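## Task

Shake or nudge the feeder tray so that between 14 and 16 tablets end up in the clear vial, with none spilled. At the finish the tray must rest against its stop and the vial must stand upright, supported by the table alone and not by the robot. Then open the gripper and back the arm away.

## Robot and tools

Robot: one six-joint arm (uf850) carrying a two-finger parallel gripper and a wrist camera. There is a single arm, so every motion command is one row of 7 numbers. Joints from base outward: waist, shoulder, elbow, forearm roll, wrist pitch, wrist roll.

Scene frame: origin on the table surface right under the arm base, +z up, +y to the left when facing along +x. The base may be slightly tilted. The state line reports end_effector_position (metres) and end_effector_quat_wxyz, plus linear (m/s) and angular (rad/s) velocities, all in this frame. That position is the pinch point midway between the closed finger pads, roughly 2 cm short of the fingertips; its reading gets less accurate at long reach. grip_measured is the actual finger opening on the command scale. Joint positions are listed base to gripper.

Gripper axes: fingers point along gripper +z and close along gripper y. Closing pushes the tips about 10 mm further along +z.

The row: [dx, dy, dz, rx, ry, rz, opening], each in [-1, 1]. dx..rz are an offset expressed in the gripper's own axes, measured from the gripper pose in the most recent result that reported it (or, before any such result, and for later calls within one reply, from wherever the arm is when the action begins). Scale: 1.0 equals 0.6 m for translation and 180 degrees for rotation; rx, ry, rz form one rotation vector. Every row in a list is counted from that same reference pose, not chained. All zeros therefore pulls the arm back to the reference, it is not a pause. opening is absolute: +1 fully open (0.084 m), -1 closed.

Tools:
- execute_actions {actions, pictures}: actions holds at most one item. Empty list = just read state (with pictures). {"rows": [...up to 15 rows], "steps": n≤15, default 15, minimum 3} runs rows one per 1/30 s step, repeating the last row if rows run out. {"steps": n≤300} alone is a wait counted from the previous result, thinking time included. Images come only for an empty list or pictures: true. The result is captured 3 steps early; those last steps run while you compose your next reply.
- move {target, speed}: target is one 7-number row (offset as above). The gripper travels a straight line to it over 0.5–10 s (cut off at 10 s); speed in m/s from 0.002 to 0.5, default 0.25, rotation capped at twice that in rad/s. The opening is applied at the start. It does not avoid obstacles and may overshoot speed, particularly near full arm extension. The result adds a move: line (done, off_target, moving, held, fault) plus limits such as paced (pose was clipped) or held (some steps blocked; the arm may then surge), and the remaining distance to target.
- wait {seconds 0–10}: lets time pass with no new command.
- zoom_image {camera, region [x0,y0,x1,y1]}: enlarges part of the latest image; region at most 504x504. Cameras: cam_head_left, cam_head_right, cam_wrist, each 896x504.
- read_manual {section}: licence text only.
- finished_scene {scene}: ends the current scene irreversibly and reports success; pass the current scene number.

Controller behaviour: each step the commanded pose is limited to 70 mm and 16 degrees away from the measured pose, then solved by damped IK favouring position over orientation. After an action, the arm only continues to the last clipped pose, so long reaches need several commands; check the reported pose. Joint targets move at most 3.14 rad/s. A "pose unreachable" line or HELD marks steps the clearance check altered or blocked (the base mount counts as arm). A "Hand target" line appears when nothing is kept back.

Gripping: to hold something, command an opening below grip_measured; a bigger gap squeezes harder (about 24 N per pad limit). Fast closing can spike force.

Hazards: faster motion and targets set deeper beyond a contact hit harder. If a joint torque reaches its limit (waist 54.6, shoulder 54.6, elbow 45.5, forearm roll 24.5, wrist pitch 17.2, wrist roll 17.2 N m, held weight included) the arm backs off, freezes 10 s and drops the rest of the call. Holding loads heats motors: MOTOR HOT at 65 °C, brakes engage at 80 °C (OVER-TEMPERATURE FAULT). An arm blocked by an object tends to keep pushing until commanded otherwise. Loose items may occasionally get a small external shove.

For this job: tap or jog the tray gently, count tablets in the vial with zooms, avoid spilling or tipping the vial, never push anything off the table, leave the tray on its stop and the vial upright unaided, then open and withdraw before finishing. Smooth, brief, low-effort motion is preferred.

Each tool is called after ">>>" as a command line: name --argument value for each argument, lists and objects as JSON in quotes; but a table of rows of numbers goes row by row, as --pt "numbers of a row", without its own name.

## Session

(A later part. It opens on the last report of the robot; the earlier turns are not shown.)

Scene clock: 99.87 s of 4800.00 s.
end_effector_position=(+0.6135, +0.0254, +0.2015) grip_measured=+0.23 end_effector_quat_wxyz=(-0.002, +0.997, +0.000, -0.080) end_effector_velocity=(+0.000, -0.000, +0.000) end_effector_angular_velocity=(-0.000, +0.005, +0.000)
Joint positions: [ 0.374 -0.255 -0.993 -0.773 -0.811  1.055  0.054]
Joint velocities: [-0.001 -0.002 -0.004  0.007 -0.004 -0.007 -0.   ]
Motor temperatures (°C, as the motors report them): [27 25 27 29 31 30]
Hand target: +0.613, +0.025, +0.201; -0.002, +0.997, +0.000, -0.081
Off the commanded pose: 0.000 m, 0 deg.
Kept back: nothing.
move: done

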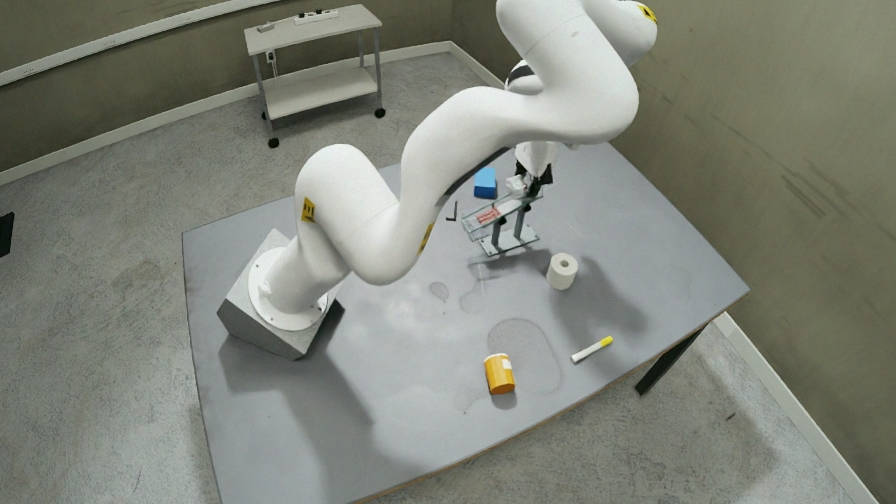

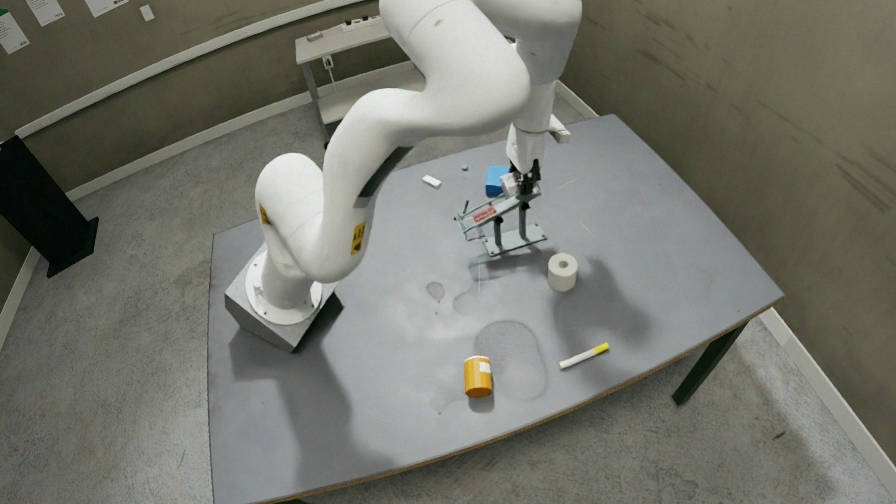

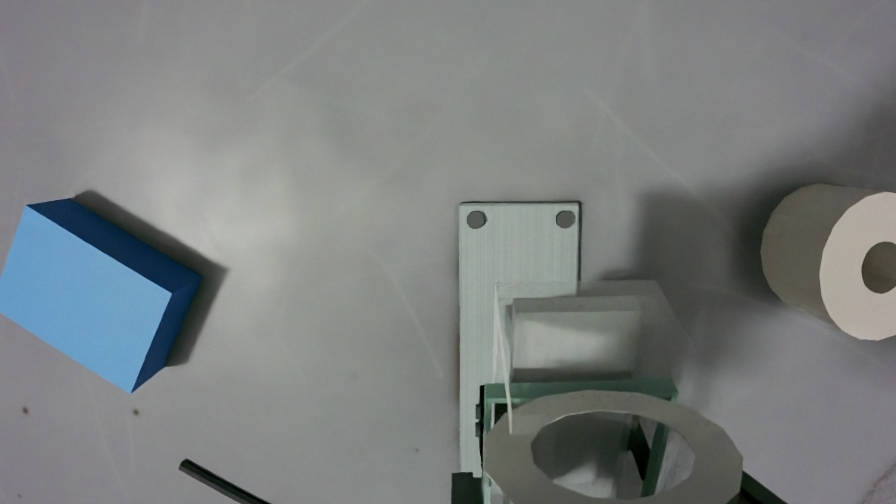

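>>> move --target '[0.0057, 0, -0.0068, 0, -0.045, 0, -0.2]' --speed 0.06

Scene clock: 101.53 s of 4800.00 s.
end_effector_position=(+0.6175, +0.0253, +0.2048) grip_measured=+0.23 end_effector_quat_wxyz=(-0.001, +0.989, +0.000, -0.150) end_effector_velocity=(-0.000, -0.000, +0.000) end_effector_angular_velocity=(-0.000, +0.007, +0.001)
Joint positions: [ 0.348 -0.316 -1.103 -0.601 -0.917  0.897  0.054]
Joint velocities: [-0.001 -0.003 -0.005  0.007 -0.006 -0.007  0.   ]
Motor temperatures (°C, as the motors report them): [27 25 27 29 31 30]
Hand target: +0.618, +0.025, +0.205; -0.001, +0.989, +0.000, -0.151
Off the commanded pose: 0.000 m, 0 deg.
Kept back: nothing.
move: done

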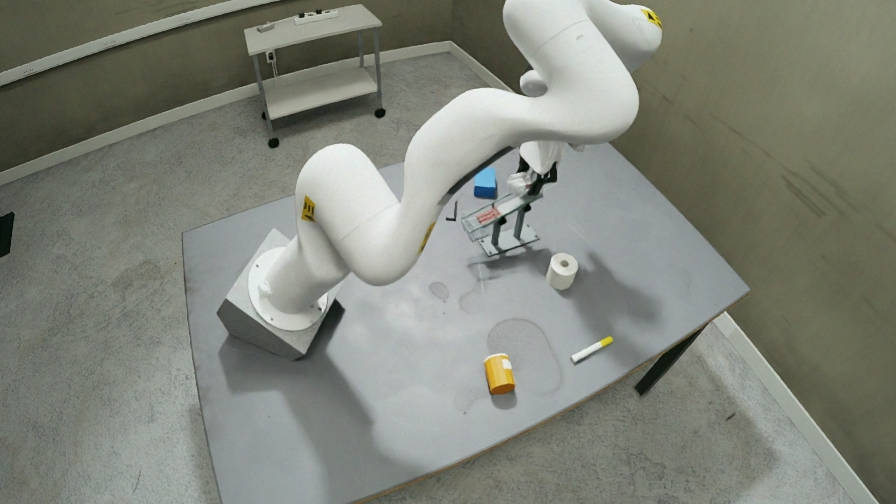

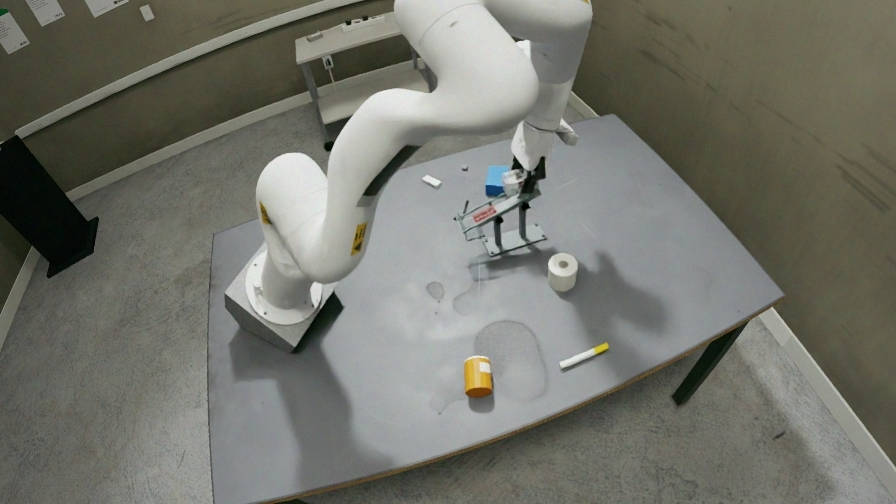

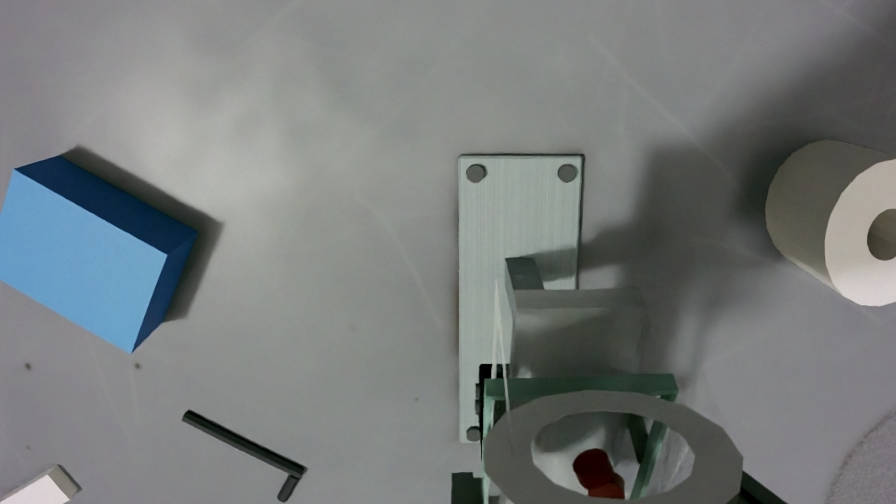

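>>> zoom_image --camera "cam_wrist" --region '[470, 270, 750, 504]'

Region (470, 270, 750, 504) of cam_wrist's 896x504 image, scaled by 1.800, with more detail than that image has; it fills the top 421 rows of this view, and the rest is white.

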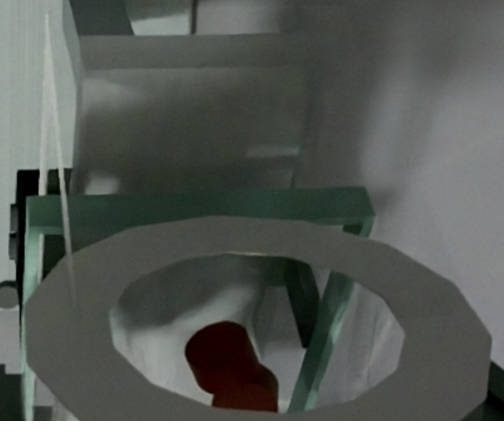

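>>> move --target '[0.0005, 0, -0.0033, 0, -0.0278, 0, -0.2]' --speed 0.04

Scene clock: 103.53 s of 4800.00 s.
end_effector_position=(+0.6183, +0.0252, +0.2065) grip_measured=+0.23 end_effector_quat_wxyz=(-0.001, +0.981, +0.000, -0.193) end_effector_velocity=(-0.000, -0.000, -0.000) end_effector_angular_velocity=(-0.001, +0.007, +0.001)
Joint positions: [ 0.332 -0.355 -1.167 -0.515 -0.988  0.822  0.054]
Joint velocities: [-0.001 -0.004 -0.005  0.005 -0.006 -0.005 -0.   ]
Motor temperatures (°C, as the motors report them): [27 25 27 29 31 30]
Hand target: +0.618, +0.025, +0.206; -0.001, +0.981, +0.000, -0.193
Off the commanded pose: 0.000 m, 0 deg.
Kept back: nothing.
move: done

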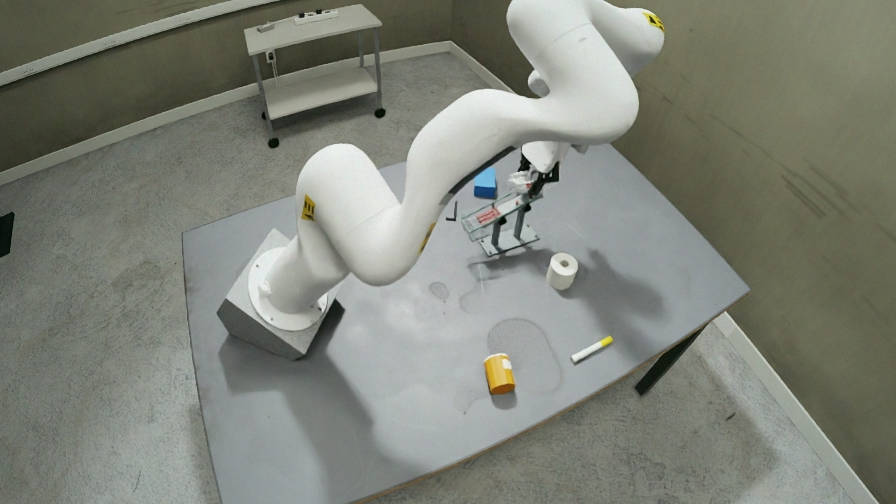

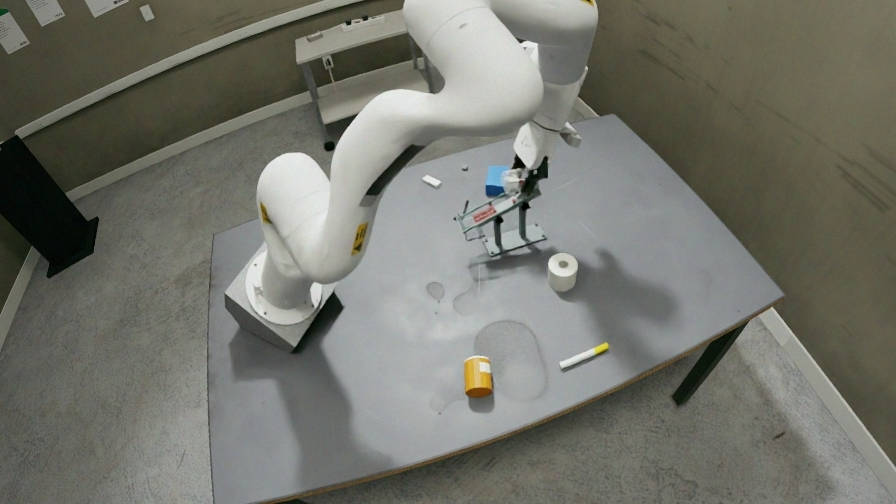

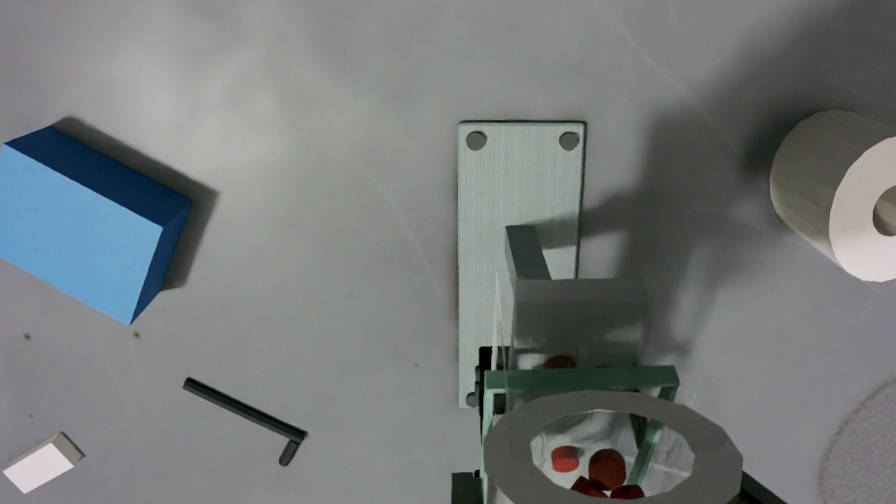

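>>> zoom_image --camera "cam_wrist" --region '[470, 300, 750, 504]'

>>> zoom_image --camera "cam_head_left" --region '[455, 160, 565, 250]'

Region (470, 300, 750, 504) of cam_wrist's 896x504 image, scaled by 1.800, with more detail than that image has; it fills the top 367 rows of this view, and the rest is white.

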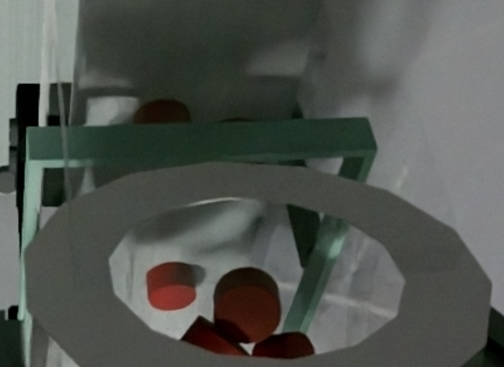

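Region (455, 160, 565, 250) of cam_head_left's 896x504 image, scaled by 4.582, with more detail than that image has; it fills the top 412 rows of this view, and the rest is white.

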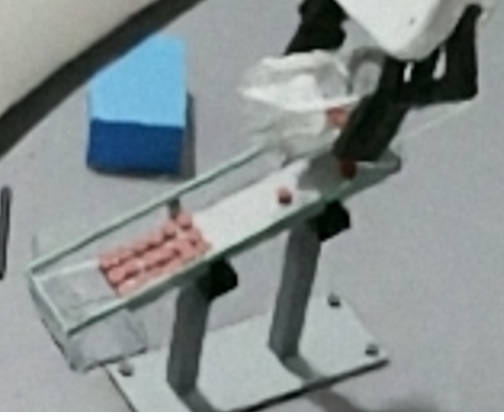

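>>> move --target '[-0.0919, 0, -0.0317, 0, 0.224, 0, -0.2]' --speed 0.25

Scene clock: 105.93 s of 4800.00 s.
end_effector_position=(+0.5744, +0.0258, +0.2459) grip_measured=+0.23 end_effector_quat_wxyz=(-0.002, +0.988, -0.000, +0.156) end_effector_velocity=(-0.000, -0.000, +0.000) end_effector_angular_velocity=(-0.001, -0.007, -0.000)
Joint positions: [ 0.557  0.001 -0.602 -1.475 -0.781  1.785  0.054]
Joint velocities: [ 0.002  0.001  0.004 -0.012 -0.004  0.011 -0.   ]
Motor temperatures (°C, as the motors report them): [27 25 28 29 31 30]
Hand target: +0.574, +0.026, +0.246; -0.002, +0.988, +0.000, +0.156
Off the commanded pose: 0.001 m, 0 deg.
Kept back: nothing.
move: done

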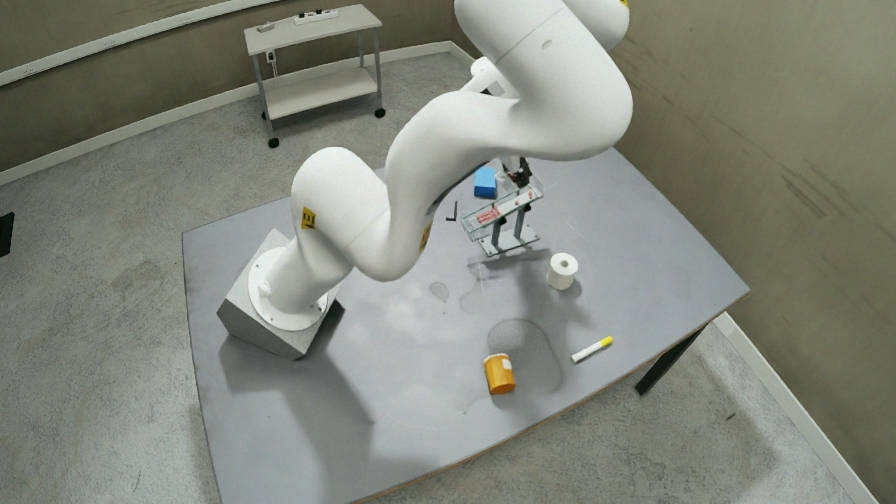

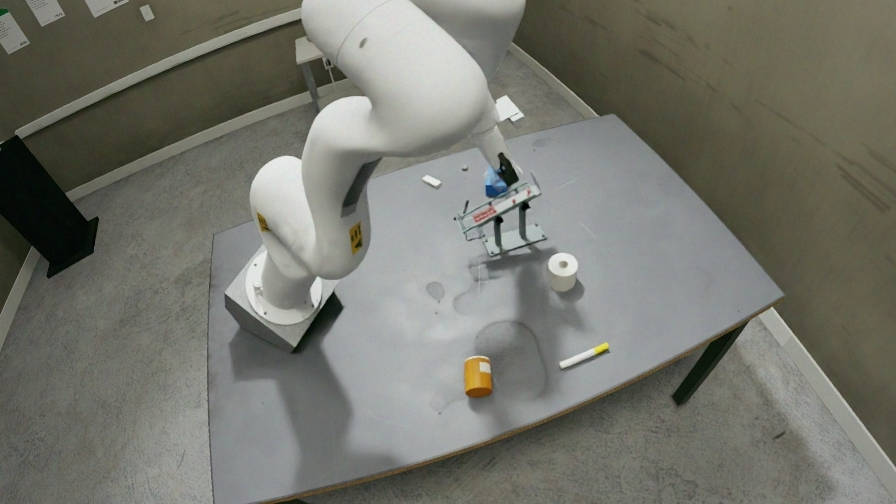

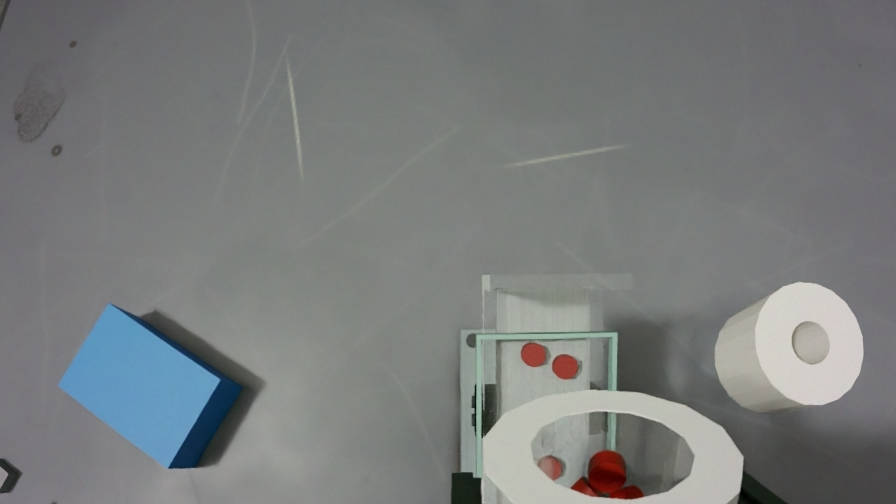

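>>> move --target '[-0.0057, 0.1418, -0.0464, 0.1541, -0.002, -0.4756, -0.2]' --speed 0.5

Scene clock: 109.00 s of 4800.00 s.
end_effector_position=(+0.5630, -0.0603, +0.2712) grip_measured=+0.23 end_effector_quat_wxyz=(-0.110, +0.699, +0.698, +0.109) end_effector_velocity=(-0.000, -0.000, -0.000) end_effector_angular_velocity=(+0.006, +0.006, +0.005)
Joint positions: [ 0.189  0.244 -0.673 -0.468 -0.538 -1.017  0.054]
Joint velocities: [-0.006 -0.003 -0.004  0.021 -0.002 -0.026  0.   ]
Motor temperatures (°C, as the motors report them): [27 25 28 29 31 30]
Hand target: +0.563, -0.060, +0.271; -0.110, +0.699, +0.698, +0.109
Off the commanded pose: 0.001 m, 0 deg.
Kept back: nothing.
move: done; limits=paced

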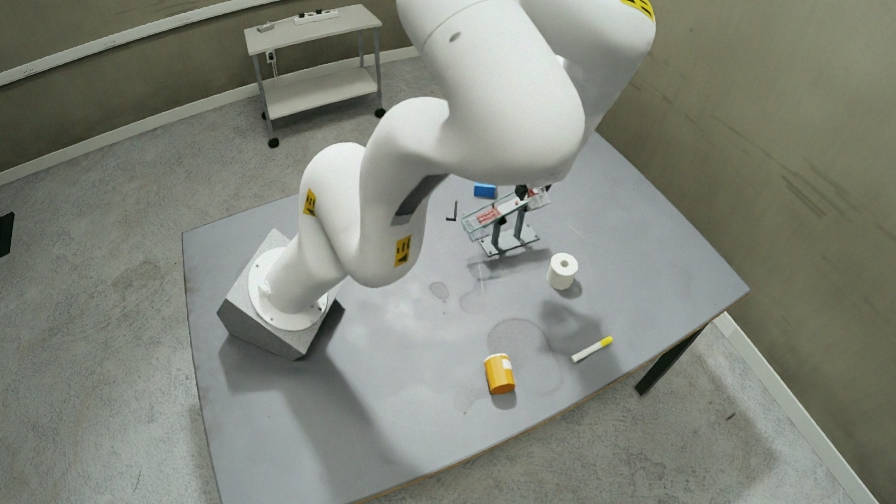

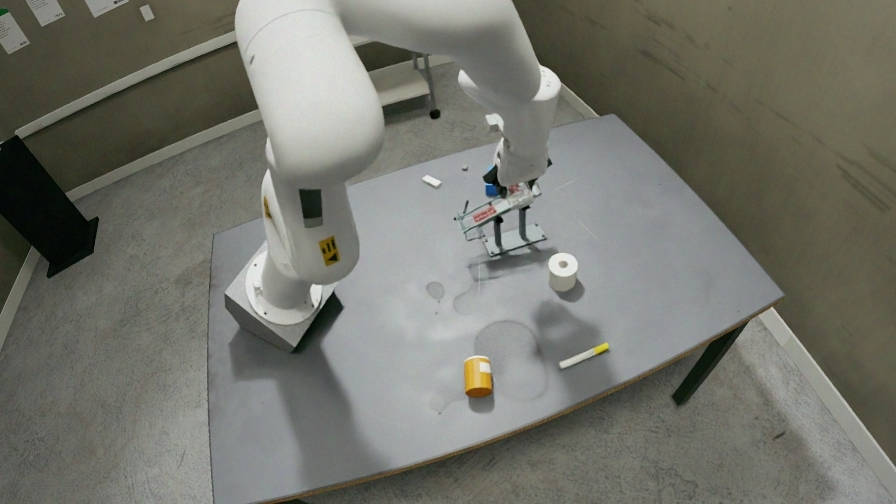

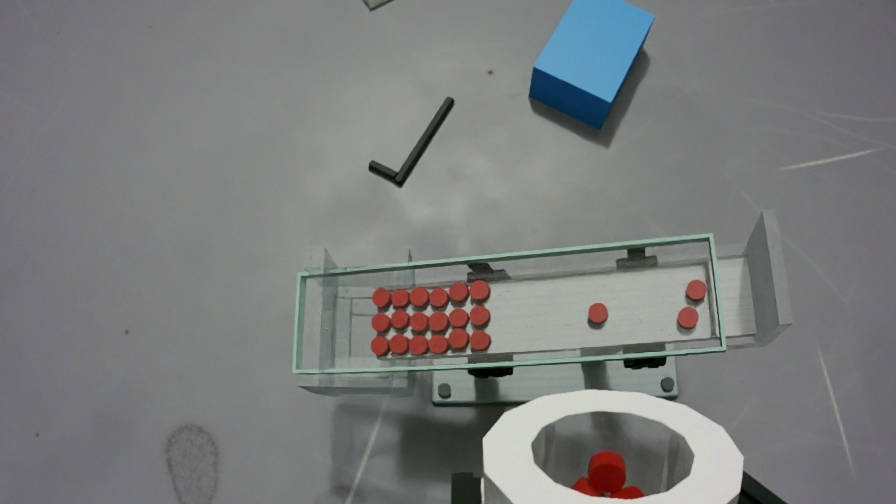

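>>> move --target '[-0.1205, -0.1334, 0.3486, 0, 0.3155, 0, -0.2]' --speed 0.28

Scene clock: 111.50 s of 4800.00 s.
end_effector_position=(+0.4802, -0.0660, +0.0491) grip_measured=+0.23 end_effector_quat_wxyz=(-0.428, +0.564, +0.563, +0.426) end_effector_velocity=(-0.001, +0.000, -0.002) end_effector_angular_velocity=(+0.007, +0.004, -0.002)
Joint positions: [-0.597 -0.559 -0.831  1.146 -1.001 -3.416  0.054]
Joint velocities: [-0.003 -0.009 -0.003 -0.001 -0.005 -0.001 -0.   ]
Motor temperatures (°C, as the motors report them): [27 25 28 29 31 30]
Hand target: +0.480, -0.066, +0.049; -0.429, +0.564, +0.563, +0.426
Off the commanded pose: 0.003 m, 0 deg.
Kept back: nothing.
move: done; limits=paced

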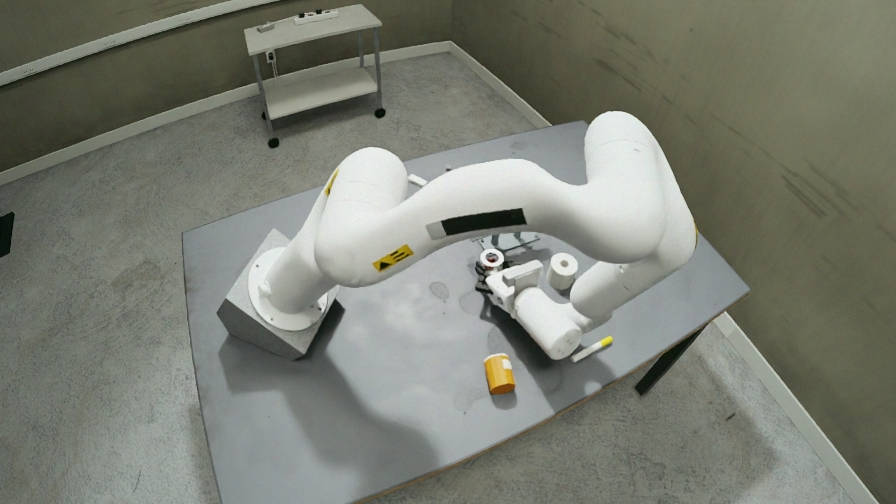

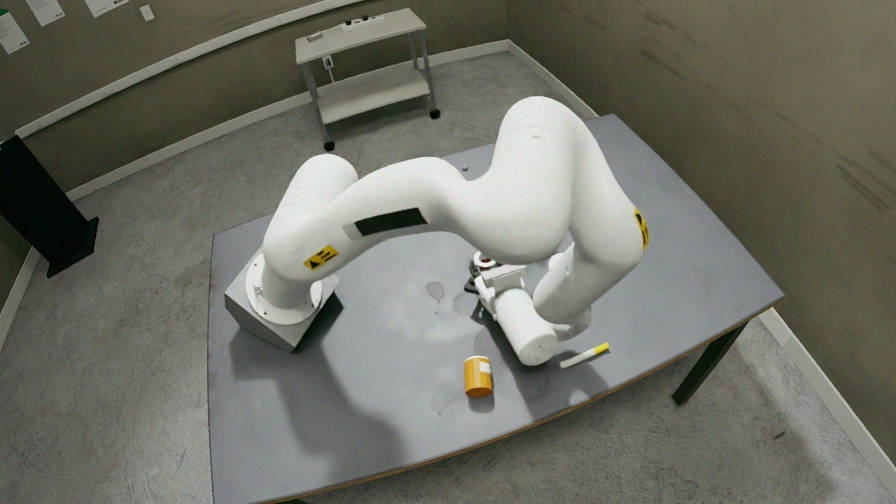

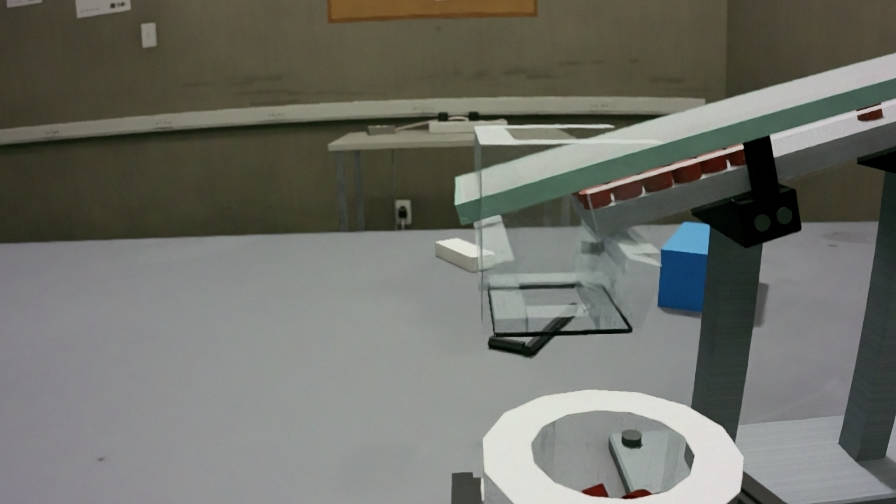

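>>> execute_actions --actions '[{"rows": [[-0.0015,0,0.0004,0,0,0,-0.2],[-0.003,0,0.0008,0,0,0,-0.2],[-0.0045,0,0.0012,0,0,0,-0.2],[-0.006,0,0.0016,0,0,0,-0.2],[-0.0075,0,0.002,0,0,0,-0.2],[-0.0088,0,0.0024,0,0,0,-0.2],[-0.0092,0,0.0025,0,0,0,-0.1],[-0.0092,0,0.0025,0,0,0,0.0],[-0.0092,0,0.0025,0,0,0,0.1],[-0.0092,0,0.0025,0,0,0,0.15],[-0.0092,0,0.0025,0,0,0,0.18],[-0.0092,0,0.0025,0,0,0,0.2],[-0.0092,0,0.0025,0,0,0,0.24],[-0.0092,0,0.0025,0,0,0,0.32],[-0.0092,0,0.0025,0,0,0,0.5]], "steps": 15}]'

Scene clock: 112.13 s of 4800.00 s.
end_effector_position=(+0.4801, -0.0659, +0.0440) grip_measured=+0.23 end_effector_quat_wxyz=(-0.429, +0.563, +0.563, +0.427) end_effector_velocity=(+0.001, +0.000, -0.000) end_effector_angular_velocity=(+0.006, -0.002, -0.001)
Joint positions: [-0.599 -0.574 -0.841  1.147 -1.001 -3.421  0.054]
Joint velocities: [-0.    -0.005 -0.004 -0.    -0.006 -0.003  0.   ]
Motor temperatures (°C, as the motors report them): [27 25 28 29 31 30]
Steps of this call (steps 1 to 7: nothing new was sent; steps 8 to 19: the first 12 steps of this action). Readings (end_effector_position):
8: (+0.4800, -0.0660, +0.0488)
9: (+0.4800, -0.0660, +0.0487)
11: (+0.4802, -0.0661, +0.0478)
15: (+0.4801, -0.0661, +0.0447)
19: the state above

>>> move --target '[0.1912, 0, -0.2846, 0, -0.164, 0, 0.6]' --speed 0.35

Scene clock: 115.17 s of 4800.00 s.
end_effector_position=(+0.4812, -0.2004, +0.2003) grip_measured=+0.59 end_effector_quat_wxyz=(-0.271, +0.654, +0.653, +0.269) end_effector_velocity=(+0.001, -0.001, +0.002) end_effector_angular_velocity=(-0.004, -0.001, +0.001)
Joint positions: [-0.666  0.18  -0.625  0.757 -0.817 -2.875  0.069]
Joint velocities: [ 0.     0.006 -0.002 -0.007 -0.002  0.008 -0.   ]
Motor temperatures (°C, as the motors report them): [27 25 27 29 31 30]
Hand target: +0.481, -0.201, +0.201; -0.271, +0.654, +0.653, +0.269
Off your previous action's commanded pose: 0.000 m, 0 deg at its last step (step 3 of this call).
Off the commanded pose: 0.001 m, 0 deg.
Kept back: nothing.
move: done

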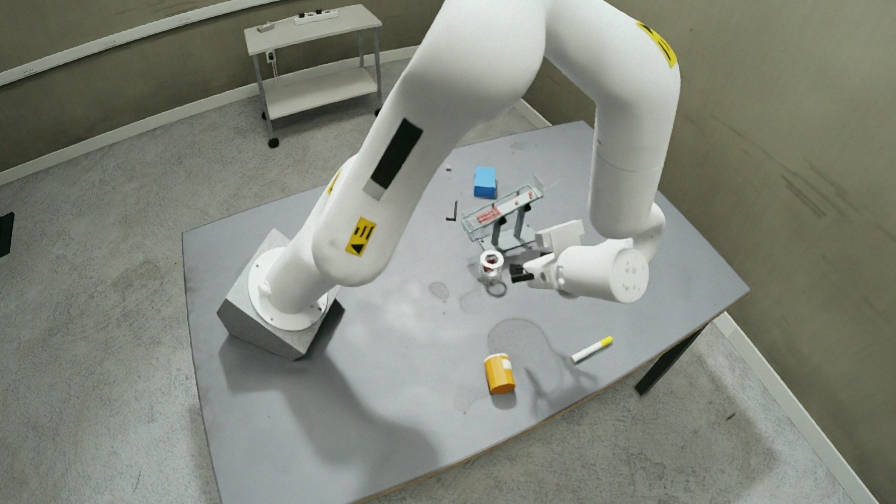

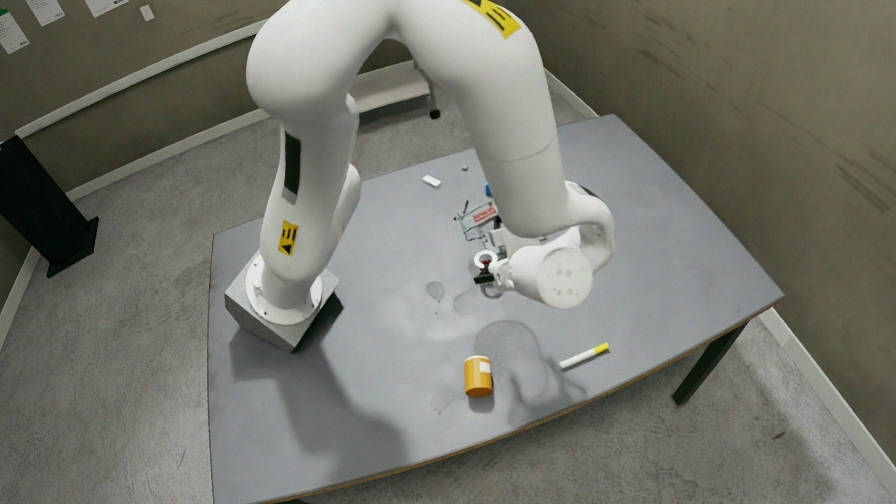

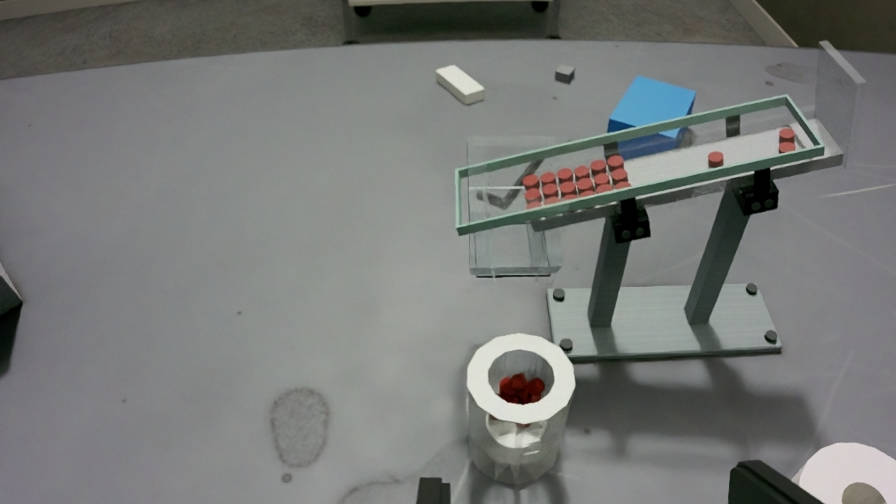

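>>> finished_scene --scene 1

The scene is finished: the task was done.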